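## Task

Take plate K83 out of plate nest N1 and set it flat on Q1's block, within the block's locators, so that its well A1 sits at the block corner labelled A1. Close Q1's lid with the LID key. Q1 is loose, so it must finish in its original spot and orientation. Press START on Q1 and leave the run active at the end. An active run counts against you if anything you needed to fix is still wrong at the end. Nothing counts as done if it stays in place only because the robot holds it. Finish by releasing and moving the grippers away; resting on START or on Q1's housing is still treated as clear.

## Robot and tools

ROBOT AND FRAME
Two arms, left_arm and right_arm, each with six joints and a two-finger gripper. All reported positions use one scene frame: origin on the table surface midway between the arms, +z upward, +x out over the table, left_arm on the +y side. The names left and right refer to the arms, not to sides of a camera picture. Arm bases may be tilted. Mounting plates and the metal frame behind the arms are fixed obstacles; a "too close" warning counts a plate and its side of the frame as part of that arm. The idle arm may be parked out of the way.

Gripper geometry: fingers extend along the gripper's +z axis and close along its y axis. The reported hand position is the point between the finger pads, roughly 1 cm short of the fingertips.

execute_actions
Arguments: actions (a list holding zero or one item) and optional pictures (boolean; pictures come by default).
- Empty list: no command, just returns the current state.
- Motion item: {"rows": [...], "steps": n}. rows holds 1 to 15 rows; steps is 1 to 15 (default 15), each step being 1/30 s. One row per step; if rows run out, the last row is repeated. Every row is a single flat list of 14 numbers covering both arms, even if one arm is still: left_arm waist, shoulder, elbow, wrist pitch, wrist yaw, wrist roll, opening, then right_arm in that same order. The six joint values are absolute target angles in radians (same convention as the Joint positions line), not offsets. Opening is from -1 (closed) to +1 (fully open), also an absolute target.
- Wait item: {"steps": n} with no rows, n up to 300; it returns once n steps have elapsed since the previous result, and the time spent writing the reply is included.
Stated joint ranges (rad), same for both arms: waist -2.880..2.880, shoulder 0.000..3.142, elbow 0.000..3.019, wrist pitch -1.693..1.571, wrist yaw -1.571..1.571, wrist roll -2.094..2.094. True ends may differ by up to 0.019 either way. A call is rejected (nothing sent) if a target exceeds a stated end by more than 0.019 and is also beyond that joint's last reported angle. Targets past a real end are clipped to it, and the result may print "joint sent to its limit" (possibly referring to an earlier move still running); no such line does not prove there is more travel.
Motion limits: each step a joint target is kept within a fixed lead of the measured angle (waist 0.264, shoulder 0.32, elbow 0.276, wrist pitch 0.33, wrist yaw 0.186, wrist roll 0.522 rad), and if the targets would place the hand more than 70 mm from where it is, all are pulled back proportionally. Distant targets therefore take several calls. Between calls the arms keep heading to the last row sent until they settle or a step is HELD; after that only a fresh action moves them further. Fingers already moving keep moving. The simulation runs on while you think. Very small commanded moves of a few mm may not shift the hand.

RESULT LINES
- State line `left_arm: …` | `right_arm: …`: end_effector_position (m) and end_effector_quat_wxyz in the scene frame. The printed position can be off, more so when reaching far.
- Joint positions / Joint velocities: one block per arm, joints in order (rad, rad/s), then finger-pad gap (m, m/s; 0.094 m fully open).
- grip_measured: measured opening on the command scale; each gripper can read off by about 1 mm. To hold something keep commanding roughly 0.03 below grip_measured (less for a lighter grip). Pad force tops out near 50 to 62 N, lower on some grippers and on parts under about 2 mm thick; first contact can spike higher.
- "joint command not followed": the clearance check altered or blocked some joint targets; the rest of the row still ran.
- HELD: marks steps where all or part of your row was not sent.
- MOTOR HOT appears from 85 °C when holding loads; at 100 °C an OVER-TEMPERATURE FAULT stops that arm's motors and gripper and the arm drops until it cools. Heat partly persists into the next scene.

zoom_image
Arguments: camera (cam_head_left, cam_head_right, cam_left_wrist or cam_right_wrist) and region [x0, y0, x1, y1] in pixels of that camera's latest image, origin top-left, at most 504 by 504. All images are 504x504; the head cameras are pinhole with radial distortion, the wrist cameras are fisheye.

finished_scene
Argument: scene (integer, the number of the current scene). Ends that scene permanently, reports whether the task succeeded, and opens the next scene with its task. Replying without any tool call ends all remaining scenes.

THE CYCLER Q1
Facing Q1, its upper front keys left to right are LID, CLEAR, START, STOP. LID toggles the lid. LID and START are ignored while the lid is partway. If the lid meets an obstruction it stops and the lamp goes red; then LID and START are ignored until CLEAR releases the lid and opens it. A blue lamp means a run is active. On any labelled item, well A1 lies at the labelled short end, in the corner far from the labelled long side. Q1 is not anchored and must not be shifted or turned.

TYPICAL ORDER
Locate the plate and Q1, open the lid if needed, grasp the plate in N1, place it seated and correctly oriented in the block, release, press LID, confirm the lid is shut, press START, confirm the blue lamp, then open the gripper and back away before calling finished_scene.

AVOID
Dropping or slamming objects, shoving Q1, hard pushes, letting the arms strike or press each other, and knocking anything off the table. Loose objects may occasionally be nudged by an outside disturbance.

Each tool is called after "Emit:" as name([rows], argument=value, ...), one row to a line, values as JSON.

## Session

Emit:
execute_actions(actions=[])

Scene clock: 0.00 s of 10800.00 s.
left_arm: end_effector_position=(+0.6260, +0.4249, +0.1966) grip_measured=+1.000 end_effector_quat_wxyz=(-0.218, +0.661, -0.682, -0.223) | right_arm: end_effector_position=(+0.1625, -0.2216, +0.2105) grip_measured=+1.000 end_effector_quat_wxyz=(-0.002, +0.770, -0.630, +0.104)
Joint positions: left_arm=[ 0.041  2.034  1.955 -1.463 -0.634 -1.494  0.094] | right_arm=[ 0.624  0.647  0.75  -1.584  0.188 -1.319  0.094]
Joint velocities: left_arm=[ 0.005 -0.024  0.002  0.002 -0.037 -0.037  0.   ] | right_arm=[-0.005 -0.005 -0.012  0.007  0.007 -0.007  0.   ]

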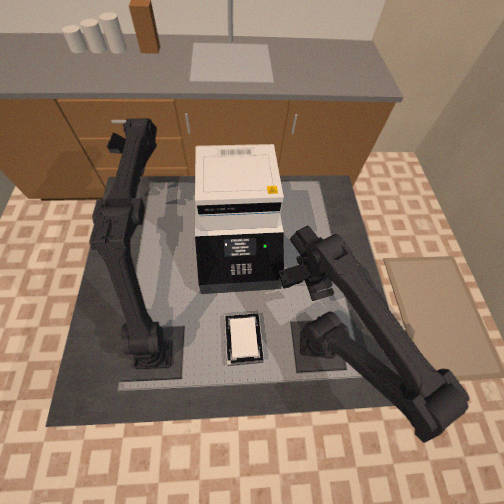

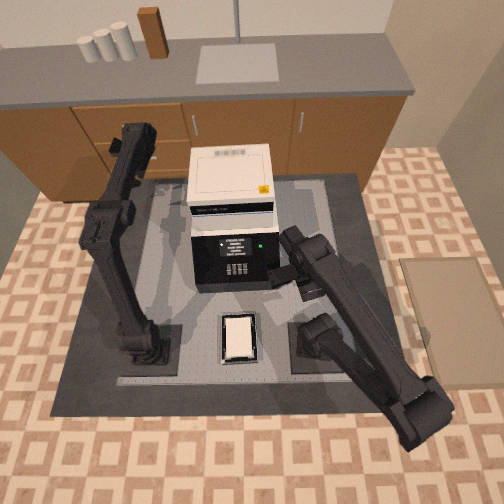

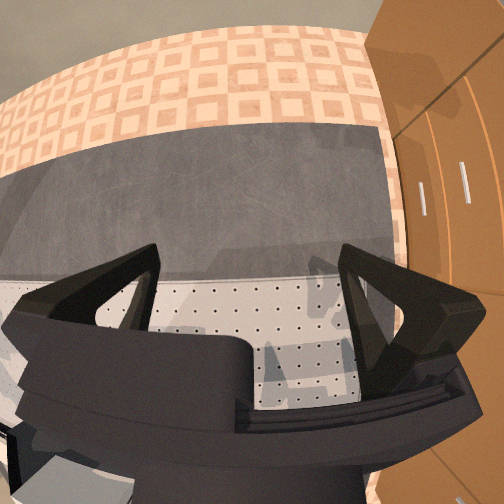

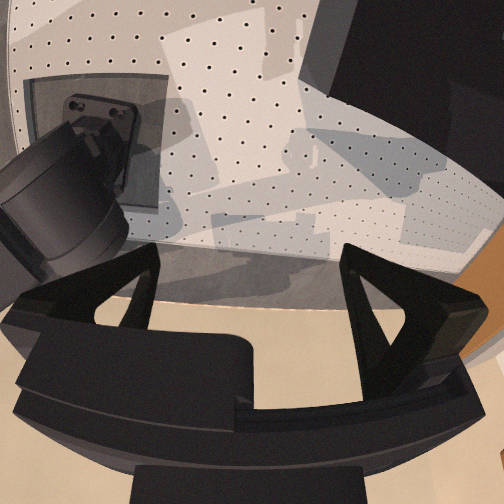

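Emit:
zoom_image(camera="cam_head_left", region=[180, 130, 310, 300])

Emit:
zoom_image(camera="cam_head_left", region=[200, 295, 290, 385])

Region (180, 130, 310, 300) of cam_head_left's 504x504 image, scaled by 2.965, with more detail than that image has; it fills the left 385 columns of this view, and the rest is white.

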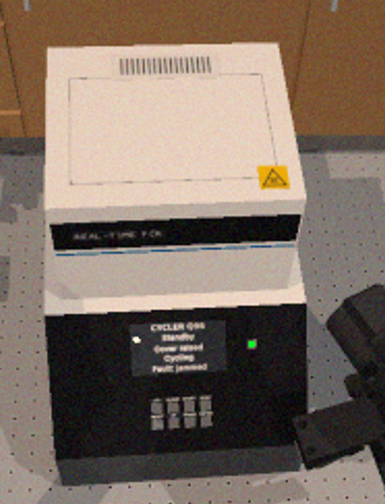

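Region (200, 295, 290, 385) of cam_head_left's 504x504 image, scaled by 5.600, with more detail than that image has.

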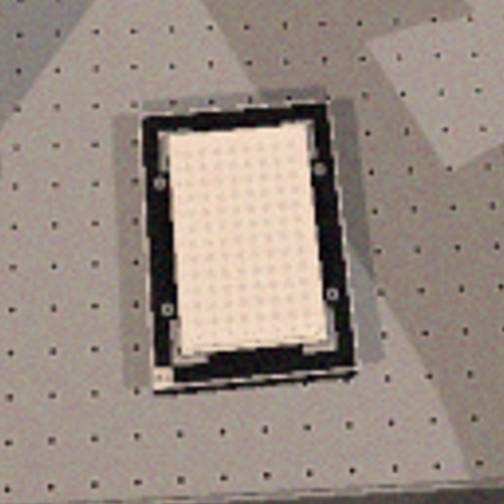

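Emit:
execute_actions([
  {"rows":[[0.041,2.034,1.955,-1.463,0,-1.494,1,0.624,0.647,0.75,-1.584,0,-1.319,1]]},
], pictures=false)

Emit:
execute_actions([
  {"steps":20},
], pictures=false)

Emit:
execute_actions([
  {"rows":[[0.041,2.034,1.955,-1.0,0,-1.494,1,0.2,0.647,0.75,-1.584,0,-1.319,1]]},
], pictures=false)

Emit:
execute_actions([
  {"steps":20},
], pictures=false)

Emit:
execute_actions([
  {"rows":[[0.041,1.5,1.5,-1.0,0,0,-1,0.2,0.647,1.1,-1.584,0,-1.319,1]]},
], pictures=false)

Emit:
execute_actions([
  {"steps":40},
])

Scene clock: 8.90 s of 10800.00 s.
left_arm: end_effector_position=(+0.6298, +0.3241, +0.1620) grip_measured=+1.000 end_effector_quat_wxyz=(-0.011, +0.693, -0.721, +0.008) | right_arm: end_effector_position=(+0.1487, -0.1932, +0.2075) grip_measured=+1.000 end_effector_quat_wxyz=(-0.041, +0.775, -0.630, +0.020)
Joint positions: left_arm=[ 0.042  2.034  1.952 -1.463 -0.003 -1.494  0.094] | right_arm=[ 0.623  0.647  0.75  -1.584  0.002 -1.319  0.094]
Joint velocities: left_arm=[-0.005 -0.015 -0.012 -0.007 -0.022 -0.022  0.   ] | right_arm=[ 0.005 -0.005 -0.017  0.002  0.051 -0.007  0.   ]
Steps of this call (steps 1 to 90: nothing new was sent; then 5.40 s passed at rest; steps 91 to 105: all 15 steps of this action). Readings (joint positions):
91: left_arm=[0.042 2.034 1.955 -1.463 -0.541 -1.494] | right_arm=[0.622 0.647 0.750 -1.584 0.095 -1.319]
92: left_arm=[0.043 2.033 1.955 -1.463 -0.436 -1.494] | right_arm=[0.623 0.647 0.750 -1.584 0.035 -1.319]
94: left_arm=[0.044 2.034 1.953 -1.463 -0.228 -1.494] | right_arm=[0.623 0.647 0.750 -1.584 0.006 -1.319]
98: left_arm=[0.042 2.034 1.952 -1.463 -0.008 -1.494] | right_arm=[0.623 0.647 0.750 -1.584 0.002 -1.319]
105: the state above

Scene clock: 9.57 s of 10800.00 s.
left_arm: end_effector_position=(+0.6298, +0.3241, +0.1620) grip_measured=+1.000 end_effector_quat_wxyz=(-0.011, +0.693, -0.721, +0.008) | right_arm: end_effector_position=(+0.1487, -0.1932, +0.2075) grip_measured=+1.000 end_effector_quat_wxyz=(-0.041, +0.775, -0.630, +0.020)
Joint positions: left_arm=[ 0.042  2.034  1.952 -1.463 -0.003 -1.494  0.094] | right_arm=[ 0.623  0.647  0.75  -1.584  0.002 -1.319  0.094]
Joint velocities: left_arm=[ 0.005 -0.015  0.002 -0.012 -0.066  0.037  0.   ] | right_arm=[ 0.005  0.015 -0.002  0.007 -0.007 -0.081  0.   ]
Steps of this call (steps 1 to 15: the robot went on to your last target; steps 16 to 20: nothing new was sent). Readings (joint positions):
1: left_arm=[0.042 2.034 1.952 -1.463 -0.003 -1.494] | right_arm=[0.623 0.647 0.750 -1.584 0.002 -1.319]
2: left_arm=[0.042 2.034 1.952 -1.463 -0.003 -1.494] | right_arm=[0.623 0.647 0.750 -1.584 0.002 -1.319]
4: left_arm=[0.042 2.034 1.952 -1.463 -0.003 -1.494] | right_arm=[0.623 0.647 0.750 -1.584 0.002 -1.319]
8: left_arm=[0.042 2.034 1.952 -1.463 -0.003 -1.494] | right_arm=[0.623 0.647 0.750 -1.584 0.002 -1.319]
20: the state above
All arms were judged still, so your last target was given up. Only a new action makes them travel on or press farther. Fingers that are still opening or closing keep moving.

Scene clock: 10.07 s of 10800.00 s.
left_arm: end_effector_position=(+0.7314, +0.3278, +0.1815) grip_measured=+1.000 end_effector_quat_wxyz=(-0.168, +0.675, -0.702, +0.148) | right_arm: end_effector_position=(+0.1651, -0.2615, +0.2075) grip_measured=+1.000 end_effector_quat_wxyz=(-0.035, +0.621, -0.782, +0.028)
Joint positions: left_arm=[ 0.042  2.037  1.943 -1.025 -0.003 -1.494  0.094] | right_arm=[ 0.188  0.647  0.75  -1.584  0.002 -1.319  0.094]
Joint velocities: left_arm=[-0.005 -0.005 -0.002  0.002 -0.022  0.066  0.   ] | right_arm=[ 0.015 -0.015  0.002  0.007  0.037  0.007  0.   ]
Steps of this call (steps 1 to 15: all 15 steps of this action). Readings (joint positions):
1: left_arm=[0.042 2.032 1.945 -1.406 -0.003 -1.494] | right_arm=[0.596 0.647 0.750 -1.584 -0.005 -1.319]
2: left_arm=[0.042 2.032 1.943 -1.304 -0.003 -1.494] | right_arm=[0.526 0.647 0.750 -1.584 -0.005 -1.319]
4: left_arm=[0.042 2.037 1.944 -1.121 -0.003 -1.494] | right_arm=[0.345 0.647 0.750 -1.584 -0.003 -1.319]
8: left_arm=[0.042 2.037 1.943 -1.027 -0.003 -1.494] | right_arm=[0.177 0.647 0.750 -1.584 0.003 -1.319]
15: the state above

Scene clock: 10.73 s of 10800.00 s.
left_arm: end_effector_position=(+0.7314, +0.3278, +0.1815) grip_measured=+1.000 end_effector_quat_wxyz=(-0.168, +0.675, -0.702, +0.148) | right_arm: end_effector_position=(+0.1651, -0.2615, +0.2075) grip_measured=+1.000 end_effector_quat_wxyz=(-0.035, +0.621, -0.782, +0.028)
Joint positions: left_arm=[ 0.042  2.037  1.943 -1.025 -0.003 -1.494  0.094] | right_arm=[ 0.188  0.647  0.75  -1.584  0.002 -1.319  0.094]
Joint velocities: left_arm=[ 0.005 -0.005  0.002 -0.002 -0.037 -0.051  0.   ] | right_arm=[-0.015 -0.005 -0.007  0.022  0.022  0.022  0.   ]
Steps of this call (steps 1 to 15: the robot went on to your last target; steps 16 to 20: nothing new was sent). Readings (joint positions):
1: left_arm=[0.042 2.037 1.943 -1.025 -0.003 -1.494] | right_arm=[0.188 0.647 0.750 -1.584 0.002 -1.319]
2: left_arm=[0.042 2.037 1.943 -1.025 -0.003 -1.494] | right_arm=[0.188 0.647 0.750 -1.584 0.002 -1.319]
4: left_arm=[0.042 2.037 1.943 -1.025 -0.003 -1.494] | right_arm=[0.188 0.647 0.750 -1.584 0.002 -1.319]
8: left_arm=[0.042 2.037 1.943 -1.025 -0.003 -1.494] | right_arm=[0.188 0.647 0.750 -1.584 0.002 -1.319]
20: the state above
All arms were judged still, so your last target was given up. Only a new action makes them travel on or press farther. Fingers that are still opening or closing keep moving.

Scene clock: 11.23 s of 10800.00 s.
left_arm: end_effector_position=(+0.5699, +0.3218, +0.2973) grip_measured=-0.987 end_effector_quat_wxyz=(+0.264, -0.263, +0.926, -0.063) | right_arm: end_effector_position=(+0.2096, -0.2603, +0.3536) grip_measured=+1.000 end_effector_quat_wxyz=(-0.171, +0.607, -0.765, +0.130)
Joint positions: left_arm=[ 0.042  1.515  1.502 -1.008 -0.003 -0.515  0.001] | right_arm=[ 0.188  0.643  1.089 -1.584  0.001 -1.319  0.094]
Joint velocities: left_arm=[-0.005 -0.806  0.012  0.012 -0.037  2.703  0.001] | right_arm=[-0.015 -0.015 -0.002 -0.002 -0.022  0.066  0.   ]
Steps of this call (steps 1 to 15: all 15 steps of this action). Readings (joint positions):
1: left_arm=[0.042 2.022 1.915 -1.014 -0.003 -1.446] | right_arm=[0.188 0.647 0.760 -1.584 0.002 -1.319]
2: left_arm=[0.042 1.989 1.857 -1.008 -0.003 -1.391] | right_arm=[0.188 0.649 0.782 -1.584 0.002 -1.319]
4: left_arm=[0.042 1.910 1.728 -1.008 -0.003 -1.282] | right_arm=[0.188 0.649 0.854 -1.584 0.002 -1.319]
8: left_arm=[0.042 1.753 1.559 -1.008 -0.003 -1.086] | right_arm=[0.188 0.649 1.025 -1.584 0.002 -1.319]
15: the state above

Scene clock: 12.57 s of 10800.00 s.
left_arm: end_effector_position=(+0.5658, +0.3217, +0.3041) grip_measured=-0.987 end_effector_quat_wxyz=(+0.277, -0.023, +0.961, +0.005) | right_arm: end_effector_position=(+0.2096, -0.2603, +0.3536) grip_measured=+1.000 end_effector_quat_wxyz=(-0.171, +0.607, -0.765, +0.130)
Joint positions: left_arm=[ 0.042  1.498  1.496 -1.008 -0.003 -0.01   0.001] | right_arm=[ 0.188  0.643  1.089 -1.584  0.001 -1.319  0.094]
Joint velocities: left_arm=[ 0.005 -0.015 -0.012 -0.012  0.051 -0.037  0.001] | right_arm=[-0.005  0.005 -0.012  0.007  0.037  0.007  0.   ]
Steps of this call (steps 1 to 40: the robot went on to your last target). Readings (joint positions):
1: left_arm=[0.042 1.491 1.502 -1.008 -0.003 -0.416] | right_arm=[0.188 0.643 1.089 -1.584 0.001 -1.319]
2: left_arm=[0.042 1.473 1.502 -1.008 -0.003 -0.334] | right_arm=[0.188 0.643 1.089 -1.584 0.001 -1.319]
4: left_arm=[0.042 1.454 1.502 -1.008 -0.003 -0.217] | right_arm=[0.188 0.643 1.089 -1.584 0.001 -1.319]
8: left_arm=[0.042 1.468 1.501 -1.008 -0.003 -0.094] | right_arm=[0.188 0.643 1.089 -1.584 0.001 -1.319]
40: the state above

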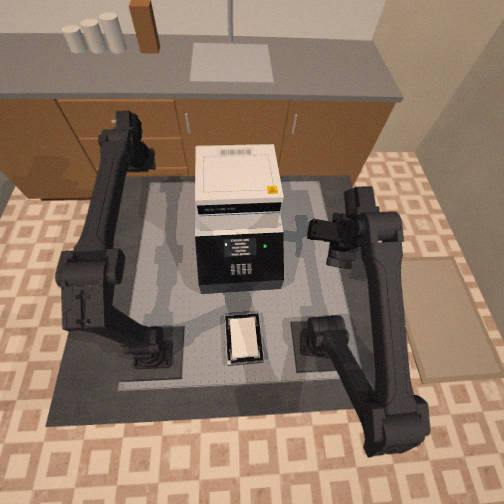

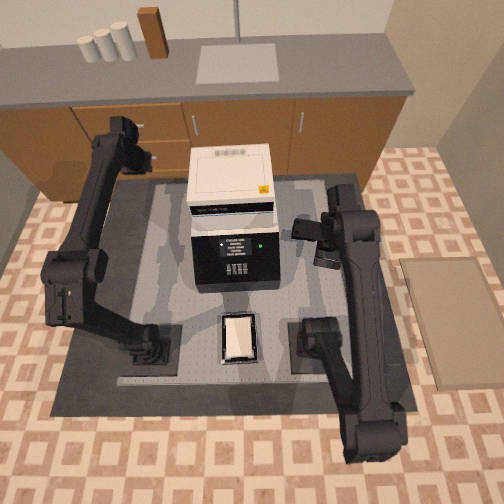

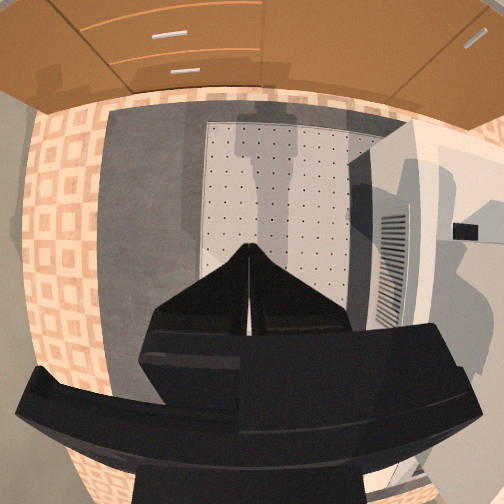

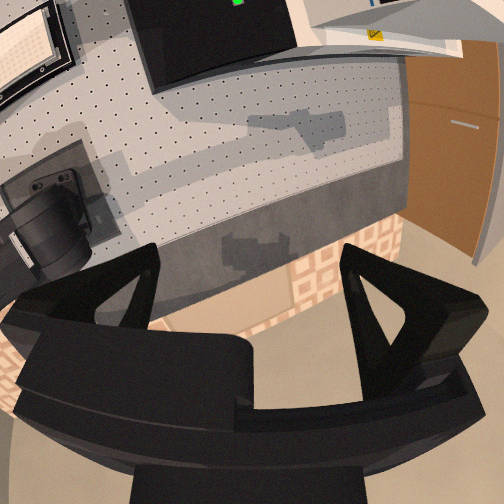

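Emit:
execute_actions([
  {"rows":[[0.041,1.242,1.332,-1.66,0,-0.93,-1,-0.5,0.647,1.1,-1.584,0,-1.319,1]]},
], pictures=false)

Emit:
execute_actions([
  {"rows":[[-0.93,1.242,1.332,-1.66,0,-0.93,-1,-0.5,0.647,1.1,-1.584,0,-1.319,1]]},
], pictures=false)

Emit:
execute_actions([
  {"steps":30},
])

Scene clock: 25.67 s of 10800.00 s.
left_arm: end_effector_position=(+0.3336, +0.3131, +0.3048) grip_measured=-0.987 end_effector_quat_wxyz=(+0.016, -0.424, +0.906, -0.005) | right_arm: end_effector_position=(+0.1634, -0.3949, +0.3536) grip_measured=+1.000 end_effector_quat_wxyz=(+0.116, -0.308, +0.927, -0.181)
Joint positions: left_arm=[ 0.042  1.217  1.325 -1.645 -0.003 -0.838  0.001] | right_arm=[-0.514  0.643  1.089 -1.584  0.002 -1.319  0.094]
Joint velocities: left_arm=[ 0.005 -0.005  0.002 -0.027  0.022 -0.52  -0.   ] | right_arm=[ 0.024  0.005 -0.012 -0.007 -0.037 -0.022  0.   ]
Steps of this call (steps 1 to 15: the robot went on to your last target; steps 16 to 90: nothing new was sent; then 9.60 s passed at rest; steps 91 to 105: all 15 steps of this action). Readings (joint positions):
91: left_arm=[0.042 1.490 1.486 -1.031 -0.003 -0.054] | right_arm=[0.161 0.643 1.089 -1.584 -0.007 -1.319]
92: left_arm=[0.042 1.470 1.461 -1.077 -0.003 -0.106] | right_arm=[0.091 0.643 1.089 -1.584 -0.007 -1.319]
94: left_arm=[0.042 1.417 1.401 -1.195 -0.003 -0.219] | right_arm=[-0.094 0.643 1.089 -1.584 -0.004 -1.319]
98: left_arm=[0.042 1.310 1.336 -1.501 -0.003 -0.523] | right_arm=[-0.458 0.643 1.089 -1.584 0.002 -1.319]
105: the state above

Scene clock: 26.17 s of 10800.00 s.
left_arm: end_effector_position=(+0.2015, +0.0285, +0.2952) grip_measured=-0.987 end_effector_quat_wxyz=(-0.003, -0.003, +1.000, +0.002) | right_arm: end_effector_position=(+0.1636, -0.3947, +0.3536) grip_measured=+1.000 end_effector_quat_wxyz=(+0.116, -0.308, +0.927, -0.181)
Joint positions: left_arm=[-0.906  1.244  1.323 -1.656  0.002 -0.916  0.001] | right_arm=[-0.512  0.643  1.089 -1.584  0.002 -1.319  0.094]
Joint velocities: left_arm=[-1.568  0.005  0.002 -0.007  0.154  0.007 -0.001] | right_arm=[ 0.005  0.005  0.022 -0.007 -0.051  0.007  0.   ]
Steps of this call (steps 1 to 15: all 15 steps of this action). Readings (joint positions):
1: left_arm=[0.025 1.219 1.325 -1.645 -0.009 -0.853] | right_arm=[-0.512 0.643 1.089 -1.584 0.002 -1.319]
2: left_arm=[-0.013 1.222 1.325 -1.645 -0.010 -0.864] | right_arm=[-0.512 0.643 1.089 -1.584 0.002 -1.319]
4: left_arm=[-0.134 1.227 1.325 -1.645 -0.010 -0.880] | right_arm=[-0.512 0.643 1.089 -1.584 0.002 -1.319]
8: left_arm=[-0.427 1.242 1.325 -1.648 -0.024 -0.912] | right_arm=[-0.512 0.643 1.089 -1.584 0.002 -1.319]
15: the state above

Scene clock: 27.17 s of 10800.00 s.
left_arm: end_effector_position=(+0.1938, +0.0227, +0.2952) grip_measured=-0.987 end_effector_quat_wxyz=(-0.003, +0.009, +1.000, +0.002) | right_arm: end_effector_position=(+0.1636, -0.3947, +0.3536) grip_measured=+1.000 end_effector_quat_wxyz=(+0.116, -0.308, +0.927, -0.181)
Joint positions: left_arm=[-0.934  1.244  1.323 -1.656  0.003 -0.92   0.001] | right_arm=[-0.512  0.643  1.089 -1.584  0.002 -1.319  0.094]
Joint velocities: left_arm=[-0.015 -0.015 -0.012 -0.002 -0.037 -0.066 -0.001] | right_arm=[-0.005 -0.015 -0.007 -0.012 -0.022 -0.066  0.   ]
Steps of this call (steps 1 to 30: the robot went on to your last target). Readings (joint positions):
1: left_arm=[-0.948 1.244 1.323 -1.656 0.005 -0.916] | right_arm=[-0.512 0.643 1.089 -1.584 0.002 -1.319]
2: left_arm=[-0.970 1.244 1.323 -1.656 0.006 -0.916] | right_arm=[-0.512 0.643 1.089 -1.584 0.002 -1.319]
4: left_arm=[-0.972 1.244 1.323 -1.656 0.005 -0.917] | right_arm=[-0.512 0.643 1.089 -1.584 0.002 -1.319]
8: left_arm=[-0.940 1.244 1.323 -1.656 0.003 -0.919] | right_arm=[-0.512 0.643 1.089 -1.584 0.002 -1.319]
30: the state above
All arms were judged still, so your last target was given up. Only a new action makes them travel on or press farther. Fingers that are still opening or closing keep moving.

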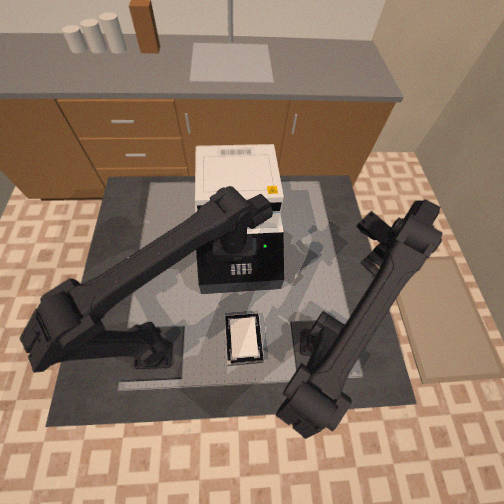

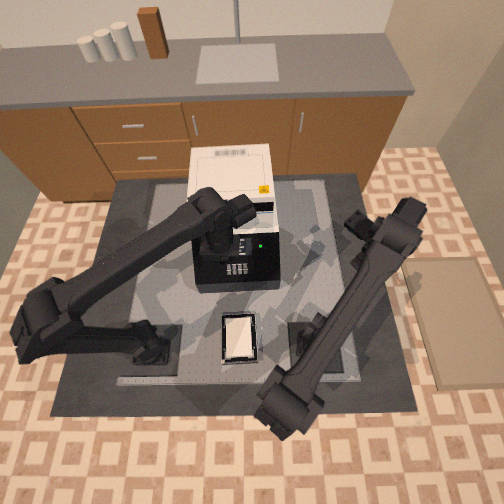

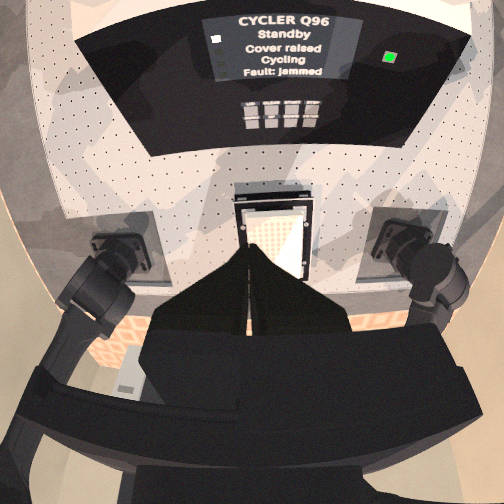

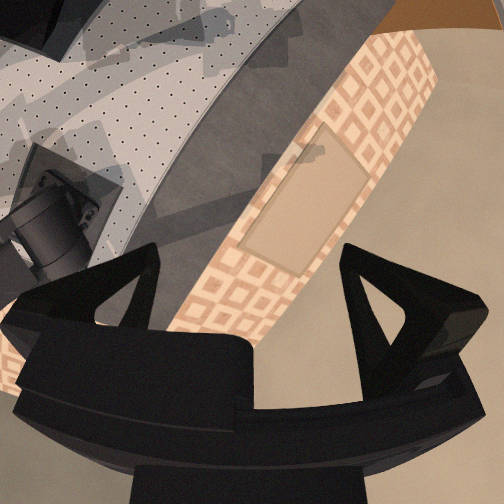

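Emit:
execute_actions([
  {"rows":[[-0.93,1.257,1.09,-1.40,0,-0.93,-1,-0.5,0.647,1.1,-1.584,0,-1.319,1]]},
], pictures=false)

Emit:
execute_actions([
  {"steps":10},
])

Scene clock: 30.07 s of 10800.00 s.
left_arm: end_effector_position=(+0.1899, +0.0280, +0.1887) grip_measured=-0.987 end_effector_quat_wxyz=(-0.017, +0.009, +1.000, +0.021) | right_arm: end_effector_position=(+0.1636, -0.3947, +0.3536) grip_measured=+1.000 end_effector_quat_wxyz=(+0.116, -0.308, +0.927, -0.181)
Joint positions: left_arm=[-0.934  1.275  1.068 -1.418  0.002 -0.92   0.001] | right_arm=[-0.512  0.643  1.089 -1.584  0.002 -1.319  0.094]
Joint velocities: left_arm=[-0.005 -0.005 -0.002 -0.007  0.007  0.022 -0.   ] | right_arm=[-0.005 -0.005 -0.002 -0.012 -0.051 -0.022  0.   ]
Steps of this call (steps 1 to 72: nothing new was sent; steps 73 to 87: all 15 steps of this action). Readings (joint positions):
73: left_arm=[-0.934 1.240 1.298 -1.616 0.002 -0.920] | right_arm=[-0.512 0.643 1.089 -1.584 0.002 -1.319]
74: left_arm=[-0.934 1.227 1.251 -1.551 0.002 -0.920] | right_arm=[-0.512 0.643 1.089 -1.584 0.002 -1.319]
76: left_arm=[-0.934 1.223 1.149 -1.466 0.002 -0.920] | right_arm=[-0.512 0.643 1.089 -1.584 0.002 -1.319]
80: left_arm=[-0.934 1.270 1.069 -1.430 0.002 -0.920] | right_arm=[-0.512 0.643 1.089 -1.584 0.002 -1.319]
87: the state above

Scene clock: 30.40 s of 10800.00 s.
left_arm: end_effector_position=(+0.1899, +0.0280, +0.1887) grip_measured=-0.987 end_effector_quat_wxyz=(-0.017, +0.009, +1.000, +0.021) | right_arm: end_effector_position=(+0.1636, -0.3947, +0.3536) grip_measured=+1.000 end_effector_quat_wxyz=(+0.116, -0.308, +0.927, -0.181)
Joint positions: left_arm=[-0.934  1.275  1.068 -1.418  0.002 -0.92   0.001] | right_arm=[-0.512  0.643  1.089 -1.584  0.002 -1.319  0.094]
Joint velocities: left_arm=[-0.015 -0.034 -0.007 -0.002  0.022 -0.066 -0.001] | right_arm=[-0.005 -0.015  0.002 -0.002  0.051  0.051  0.   ]
Steps of this call (steps 1 to 10: the robot went on to your last target). Readings (joint positions):
1: left_arm=[-0.934 1.275 1.068 -1.418 0.002 -0.920] | right_arm=[-0.512 0.643 1.089 -1.584 0.002 -1.319]
2: left_arm=[-0.934 1.275 1.068 -1.418 0.002 -0.920] | right_arm=[-0.512 0.643 1.089 -1.584 0.002 -1.319]
4: left_arm=[-0.934 1.275 1.068 -1.418 0.002 -0.920] | right_arm=[-0.512 0.643 1.089 -1.584 0.002 -1.319]
8: left_arm=[-0.934 1.275 1.068 -1.418 0.002 -0.920] | right_arm=[-0.512 0.643 1.089 -1.584 0.002 -1.319]
10: the state above

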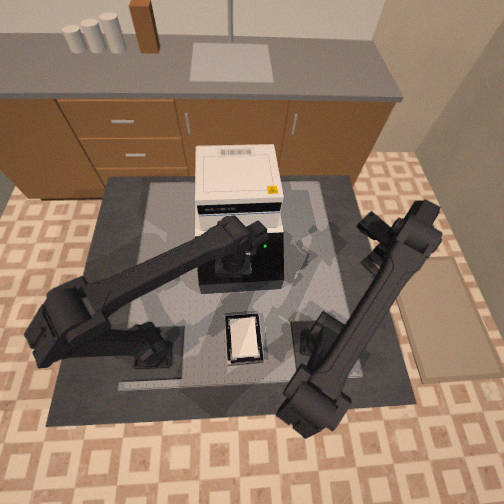

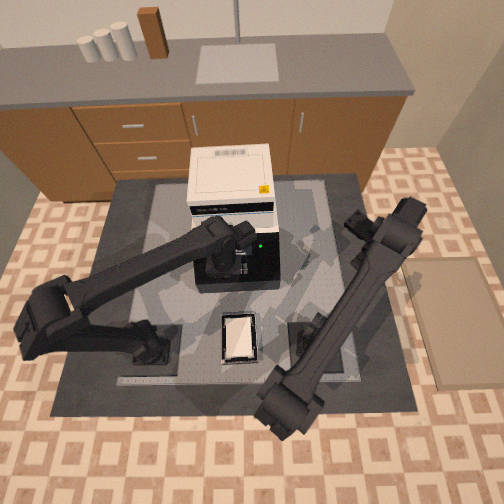

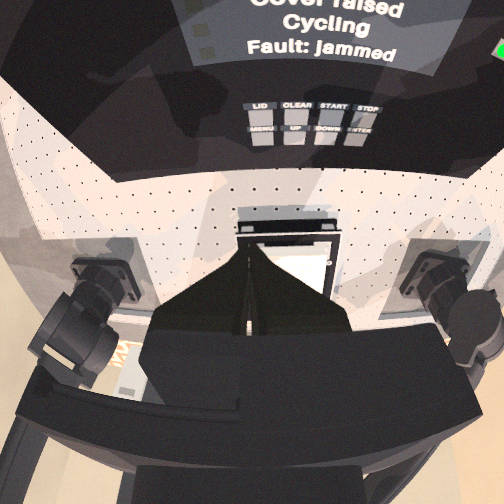

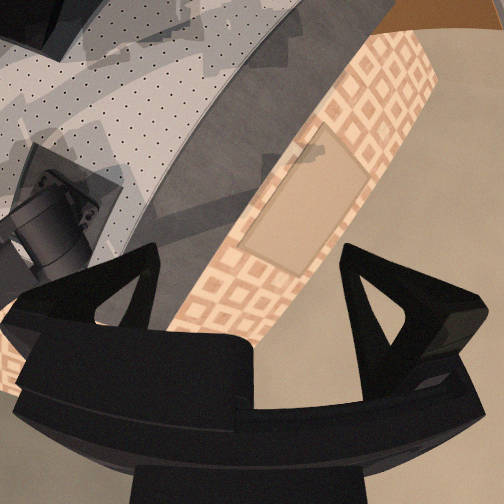

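Emit:
execute_actions([
  {"rows":[[-1.095,1.16,0.875,-0.99,-0.456,-1.1,-1,-0.5,0.647,1.1,-1.584,0,-1.319,1]]},
], pictures=false)

Emit:
execute_actions([
  {"steps":10},
])

Scene clock: 35.20 s of 10800.00 s.
left_arm: end_effector_position=(+0.2172, +0.0136, +0.1674) grip_measured=-0.988 end_effector_quat_wxyz=(+0.253, -0.015, +0.967, -0.006) | right_arm: end_effector_position=(+0.1636, -0.3947, +0.3536) grip_measured=+1.000 end_effector_quat_wxyz=(+0.116, -0.308, +0.927, -0.181)
Joint positions: left_arm=[-1.105  1.173  0.862 -1.012 -0.452 -1.084  0.001] | right_arm=[-0.512  0.643  1.089 -1.584  0.002 -1.319  0.094]
Joint velocities: left_arm=[-0.015 -0.015  0.002 -0.007  0.051 -0.022  0.001] | right_arm=[-0.015 -0.024 -0.007 -0.007 -0.037 -0.022  0.   ]
Steps of this call (steps 1 to 15: the robot went on to your last target; steps 16 to 90: nothing new was sent; then 1.30 s passed at rest; steps 91 to 105: all 15 steps of this action). Readings (joint positions):
91: left_arm=[-0.951 1.261 1.037 -1.346 -0.099 -0.949] | right_arm=[-0.512 0.643 1.089 -1.584 0.002 -1.319]
92: left_arm=[-0.981 1.233 0.982 -1.227 -0.208 -0.978] | right_arm=[-0.512 0.643 1.089 -1.584 0.002 -1.319]
94: left_arm=[-1.057 1.190 0.891 -1.088 -0.391 -1.018] | right_arm=[-0.512 0.643 1.089 -1.584 0.002 -1.319]
98: left_arm=[-1.109 1.173 0.862 -1.024 -0.449 -1.060] | right_arm=[-0.512 0.643 1.089 -1.584 0.002 -1.319]
105: the state above

Scene clock: 35.53 s of 10800.00 s.
left_arm: end_effector_position=(+0.2172, +0.0136, +0.1674) grip_measured=-0.988 end_effector_quat_wxyz=(+0.253, -0.017, +0.967, -0.006) | right_arm: end_effector_position=(+0.1636, -0.3947, +0.3536) grip_measured=+1.000 end_effector_quat_wxyz=(+0.116, -0.308, +0.927, -0.181)
Joint positions: left_arm=[-1.105  1.173  0.862 -1.012 -0.452 -1.089  0.001] | right_arm=[-0.512  0.643  1.089 -1.584  0.002 -1.319  0.094]
Joint velocities: left_arm=[ 0.005  0.005  0.002 -0.002 -0.081 -0.051 -0.001] | right_arm=[-0.005 -0.005  0.007  0.017  0.037 -0.007  0.   ]
Steps of this call (steps 1 to 10: the robot went on to your last target). Readings (joint positions):
1: left_arm=[-1.105 1.173 0.862 -1.012 -0.452 -1.085] | right_arm=[-0.512 0.643 1.089 -1.584 0.002 -1.319]
2: left_arm=[-1.105 1.173 0.862 -1.012 -0.452 -1.086] | right_arm=[-0.512 0.643 1.089 -1.584 0.002 -1.319]
4: left_arm=[-1.105 1.173 0.862 -1.012 -0.452 -1.087] | right_arm=[-0.512 0.643 1.089 -1.584 0.002 -1.319]
8: left_arm=[-1.105 1.173 0.862 -1.012 -0.452 -1.089] | right_arm=[-0.512 0.643 1.089 -1.584 0.002 -1.319]
10: the state above

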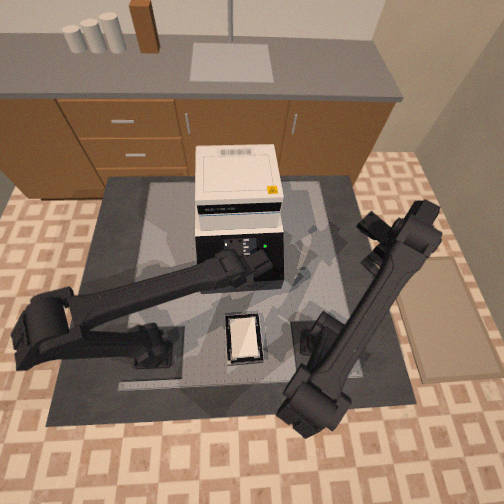

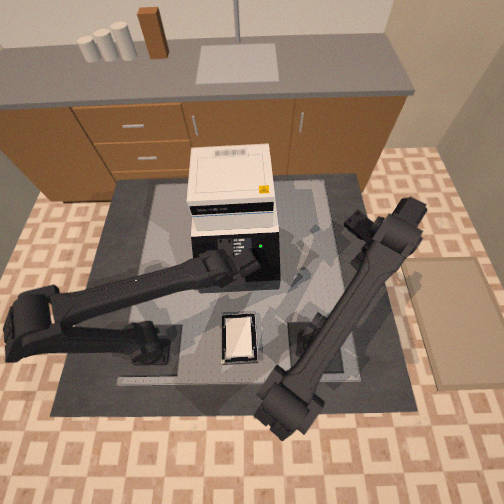

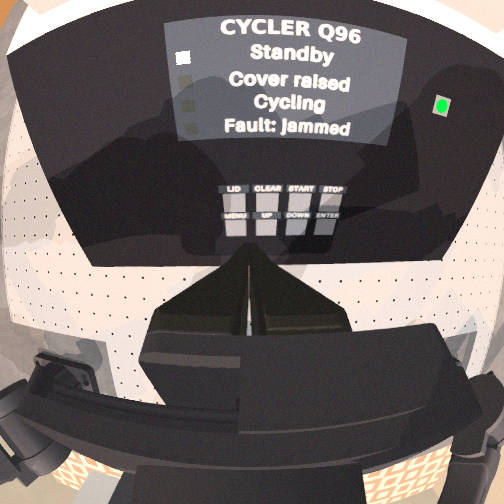

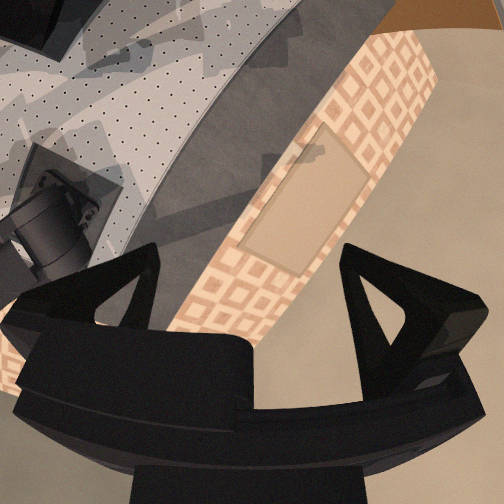

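Emit:
execute_actions([
  {"rows":[[-1.015,1.22,0.845,-0.92,-0.456,-0.99,-1,-0.5,0.647,1.1,-1.584,0,-1.319,1]]},
])

Scene clock: 39.60 s of 10800.00 s.
left_arm: end_effector_position=(+0.2493, +0.0260, +0.1509) grip_measured=-0.988 end_effector_quat_wxyz=(+0.257, -0.023, +0.966, +0.011) | right_arm: end_effector_position=(+0.1636, -0.3947, +0.3536) grip_measured=+1.000 end_effector_quat_wxyz=(+0.116, -0.308, +0.927, -0.181)
Joint positions: left_arm=[-1.012  1.215  0.846 -0.94  -0.455 -1.004  0.001] | right_arm=[-0.512  0.643  1.089 -1.584  0.002 -1.319  0.094]
Joint velocities: left_arm=[-0.015 -0.005 -0.012  0.007 -0.022  0.007  0.   ] | right_arm=[-0.024  0.005 -0.012  0.017  0.007  0.095  0.   ]
Steps of this call (steps 1 to 15: the robot went on to your last target; steps 16 to 90: nothing new was sent; then 0.57 s passed at rest; steps 91 to 105: all 15 steps of this action). Readings (joint positions):
91: left_arm=[-1.099 1.175 0.859 -0.997 -0.452 -1.074] | right_arm=[-0.512 0.643 1.089 -1.584 0.002 -1.319]
92: left_arm=[-1.083 1.180 0.856 -0.976 -0.452 -1.059] | right_arm=[-0.512 0.643 1.089 -1.584 0.002 -1.319]
94: left_arm=[-1.042 1.196 0.852 -0.951 -0.453 -1.038] | right_arm=[-0.512 0.643 1.089 -1.584 0.002 -1.319]
98: left_arm=[-1.012 1.215 0.846 -0.942 -0.455 -1.016] | right_arm=[-0.512 0.643 1.089 -1.584 0.002 -1.319]
105: the state above

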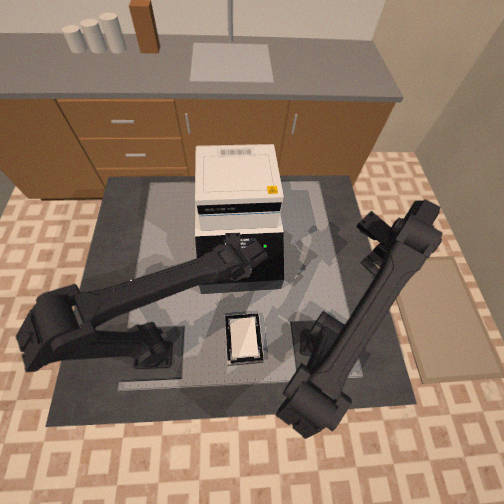

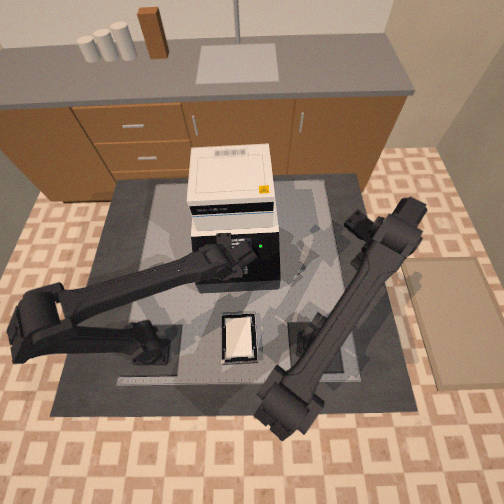

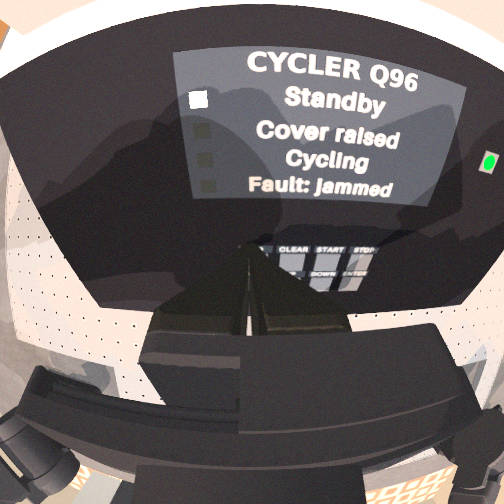

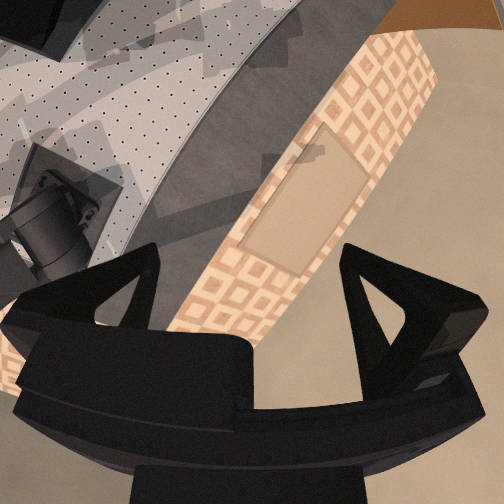

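Emit:
execute_actions([
  {"rows":[[-1.045,1.217,0.80,-0.885,-0.456,-1.03,-1,-0.5,0.647,1.1,-1.584,0,-1.319,1]]},
])

Scene clock: 41.53 s of 10800.00 s.
left_arm: end_effector_position=(+0.2383, +0.0233, +0.1411) grip_measured=-0.988 end_effector_quat_wxyz=(+0.260, -0.016, +0.965, +0.004) | right_arm: end_effector_position=(+0.1636, -0.3947, +0.3536) grip_measured=+1.000 end_effector_quat_wxyz=(+0.116, -0.308, +0.927, -0.181)
Joint positions: left_arm=[-1.044  1.208  0.812 -0.908 -0.459 -1.019  0.001] | right_arm=[-0.512  0.643  1.089 -1.584  0.002 -1.319  0.094]
Joint velocities: left_arm=[ 0.005 -0.015 -0.002 -0.002 -0.051  0.007  0.001] | right_arm=[-0.005 -0.005  0.007 -0.022 -0.022  0.095  0.   ]
Steps of this call (steps 1 to 15: the robot went on to your last target; steps 16 to 43: nothing new was sent; steps 44 to 58: all 15 steps of this action). Readings (joint positions):
44: left_arm=[-1.015 1.214 0.841 -0.934 -0.458 -1.004] | right_arm=[-0.512 0.643 1.089 -1.584 0.002 -1.319]
45: left_arm=[-1.021 1.211 0.834 -0.923 -0.459 -1.007] | right_arm=[-0.512 0.643 1.089 -1.584 0.002 -1.319]
47: left_arm=[-1.035 1.208 0.820 -0.911 -0.459 -1.012] | right_arm=[-0.512 0.643 1.089 -1.584 0.002 -1.319]
51: left_arm=[-1.044 1.208 0.812 -0.908 -0.459 -1.016] | right_arm=[-0.512 0.643 1.089 -1.584 0.002 -1.319]
58: the state above

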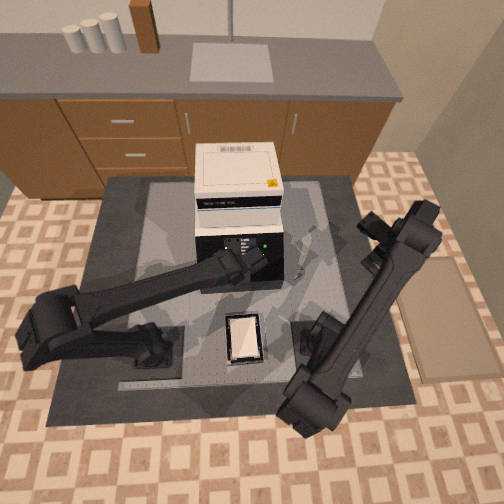

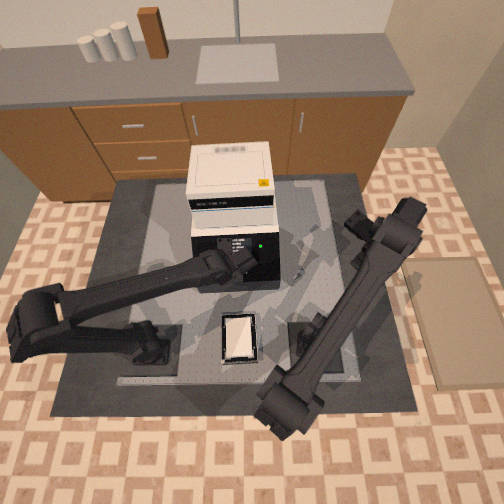

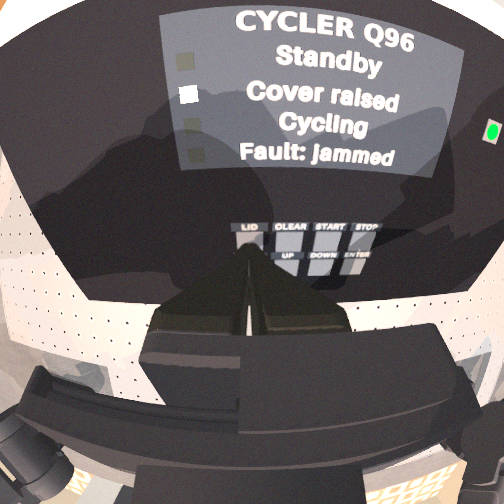

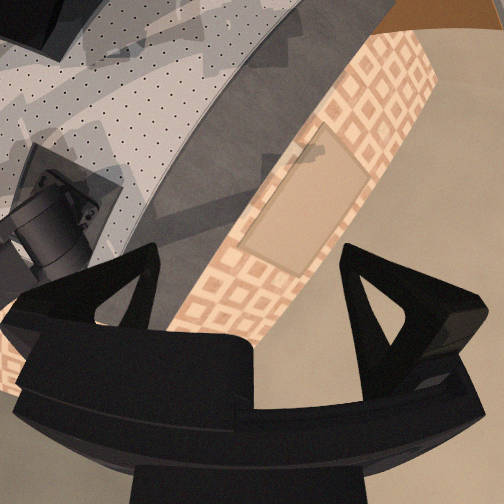

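Emit:
execute_actions([
  {"rows":[[-1.06,1.19,0.9,-1.0,-0.456,-1.03,-1,-0.5,0.647,1.1,-1.584,0,-1.319,1]],"steps":8},
], pictures=false)

Emit:
execute_actions([
  {"rows":[[-1.2,1.18,0.95,-1.1,-0.3,-1.2,0,-0.5,0.647,1.1,-1.584,0,-1.319,1],[-1.2,1.18,0.95,-1.1,-0.3,-1.2,0,-0.5,0.647,1.1,-1.584,0,-1.319,1],[-1.2,1.18,0.95,-1.1,-0.3,-1.2,0,-0.5,0.647,1.1,-1.584,0,-1.319,1],[-1.435,1.162,1.02,-1.415,0,-1.5,1,-0.5,0.647,1.1,-1.584,0,-1.319,1]]},
], pictures=false)

Emit:
execute_actions([
  {"steps":20},
])

Emit:
zoom_image(camera="cam_head_left", region=[180, 130, 310, 260])

Scene clock: 46.40 s of 10800.00 s.
left_arm: end_effector_position=(+0.2354, +0.0236, +0.1539) grip_measured=-0.988 end_effector_quat_wxyz=(+0.252, -0.010, +0.968, +0.016) | right_arm: end_effector_position=(+0.1636, -0.3947, +0.3536) grip_measured=+1.000 end_effector_quat_wxyz=(+0.116, -0.308, +0.927, -0.181)
Joint positions: left_arm=[-1.05   1.205  0.85  -0.981 -0.458 -1.019  0.001] | right_arm=[-0.512  0.643  1.089 -1.584  0.002 -1.319  0.094]
Joint velocities: left_arm=[-0.024 -0.024  0.007 -0.022 -0.022 -0.037 -0.001] | right_arm=[ 0.005  0.005 -0.007 -0.007  0.066  0.037  0.   ]
Steps of this call (steps 1 to 15: the robot went on to your last target; steps 16 to 138: nothing new was sent; steps 139 to 146: all 8 steps of this action). Readings (joint positions):
139: left_arm=[-1.045 1.208 0.818 -0.925 -0.458 -1.019] | right_arm=[-0.512 0.643 1.089 -1.584 0.002 -1.319]
140: left_arm=[-1.046 1.208 0.826 -0.948 -0.458 -1.019] | right_arm=[-0.512 0.643 1.089 -1.584 0.002 -1.319]
142: left_arm=[-1.049 1.206 0.839 -0.972 -0.458 -1.019] | right_arm=[-0.512 0.643 1.089 -1.584 0.002 -1.319]
146: the state above

Scene clock: 46.90 s of 10800.00 s.
left_arm: end_effector_position=(+0.0258, -0.0027, +0.1849) grip_measured=+1.000 end_effector_quat_wxyz=(-0.002, +0.002, +1.000, +0.012) | right_arm: end_effector_position=(+0.1636, -0.3947, +0.3536) grip_measured=+1.000 end_effector_quat_wxyz=(+0.116, -0.308, +0.927, -0.181)
Joint positions: left_arm=[-1.451  1.169  0.972 -1.397  0.002 -1.451  0.094] | right_arm=[-0.512  0.643  1.089 -1.584  0.002 -1.319  0.094]
Joint velocities: left_arm=[ 0.112 -0.005 -0.012 -0.046  0.007 -0.286  0.   ] | right_arm=[-0.005  0.005  0.012  0.007  0.037 -0.022  0.   ]
Steps of this call (steps 1 to 15: all 15 steps of this action). Readings (joint positions):
1: left_arm=[-1.058 1.205 0.857 -1.002 -0.390 -1.047] | right_arm=[-0.512 0.643 1.089 -1.584 0.002 -1.319]
2: left_arm=[-1.084 1.205 0.866 -1.034 -0.339 -1.076] | right_arm=[-0.512 0.643 1.089 -1.584 0.002 -1.319]
4: left_arm=[-1.162 1.204 0.888 -1.098 -0.263 -1.140] | right_arm=[-0.512 0.643 1.089 -1.584 0.002 -1.319]
8: left_arm=[-1.369 1.198 0.941 -1.312 -0.028 -1.307] | right_arm=[-0.512 0.643 1.089 -1.584 0.002 -1.319]
15: the state above

Scene clock: 47.57 s of 10800.00 s.
left_arm: end_effector_position=(+0.0280, -0.0019, +0.1851) grip_measured=+1.000 end_effector_quat_wxyz=(-0.002, -0.021, +1.000, +0.012) | right_arm: end_effector_position=(+0.1636, -0.3947, +0.3536) grip_measured=+1.000 end_effector_quat_wxyz=(+0.116, -0.308, +0.927, -0.181)
Joint positions: left_arm=[-1.443  1.169  0.972 -1.399  0.002 -1.489  0.094] | right_arm=[-0.512  0.643  1.089 -1.584  0.002 -1.319  0.094]
Joint velocities: left_arm=[-0.005 -0.005 -0.002  0.007  0.022 -0.066  0.   ] | right_arm=[-0.005  0.005  0.007  0.007 -0.051 -0.022  0.   ]
Steps of this call (steps 1 to 20: the robot went on to your last target). Readings (joint positions):
1: left_arm=[-1.447 1.169 0.972 -1.398 0.002 -1.459] | right_arm=[-0.512 0.643 1.089 -1.584 0.002 -1.319]
2: left_arm=[-1.445 1.169 0.972 -1.399 0.002 -1.465] | right_arm=[-0.512 0.643 1.089 -1.584 0.002 -1.319]
4: left_arm=[-1.443 1.169 0.972 -1.399 0.002 -1.474] | right_arm=[-0.512 0.643 1.089 -1.584 0.002 -1.319]
8: left_arm=[-1.443 1.169 0.972 -1.399 0.002 -1.483] | right_arm=[-0.512 0.643 1.089 -1.584 0.002 -1.319]
20: the state above

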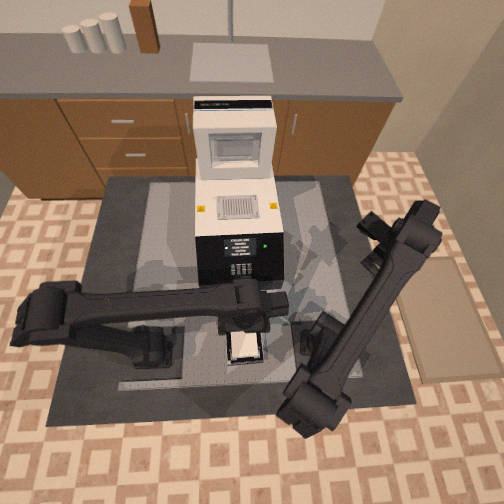

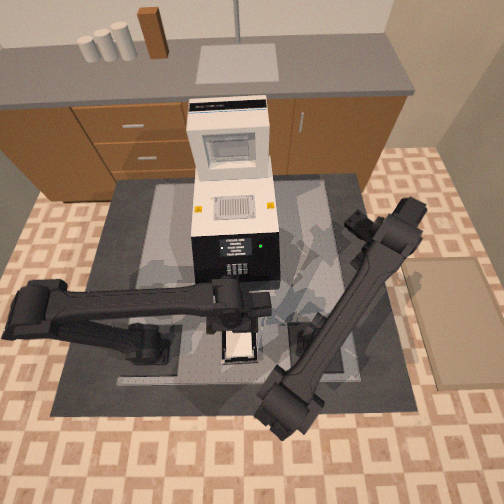

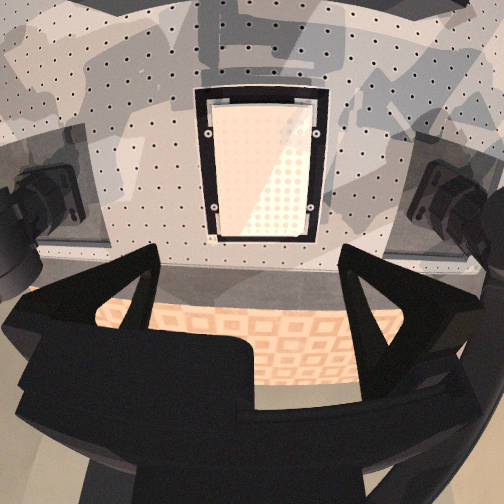

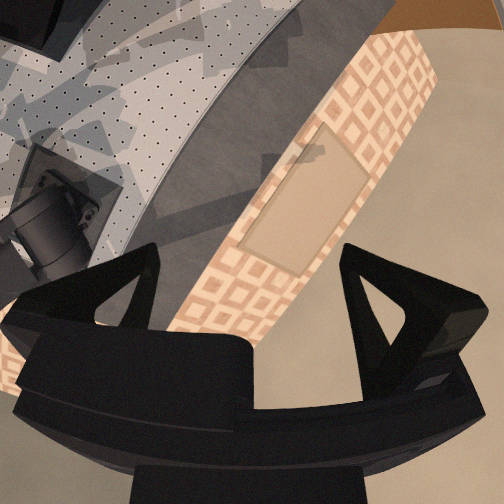

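Region (180, 130, 310, 260) of cam_head_left's 504x504 image, scaled by 3.877, with more detail than that image has.

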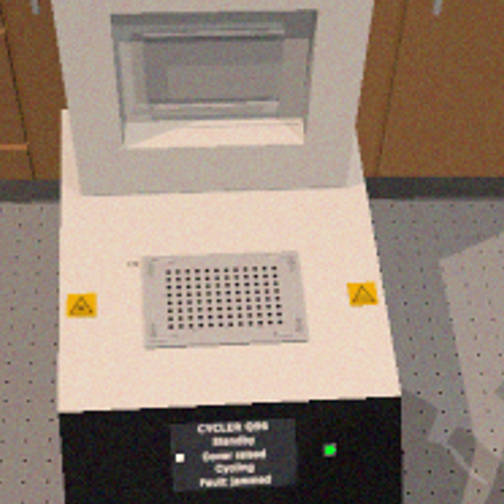

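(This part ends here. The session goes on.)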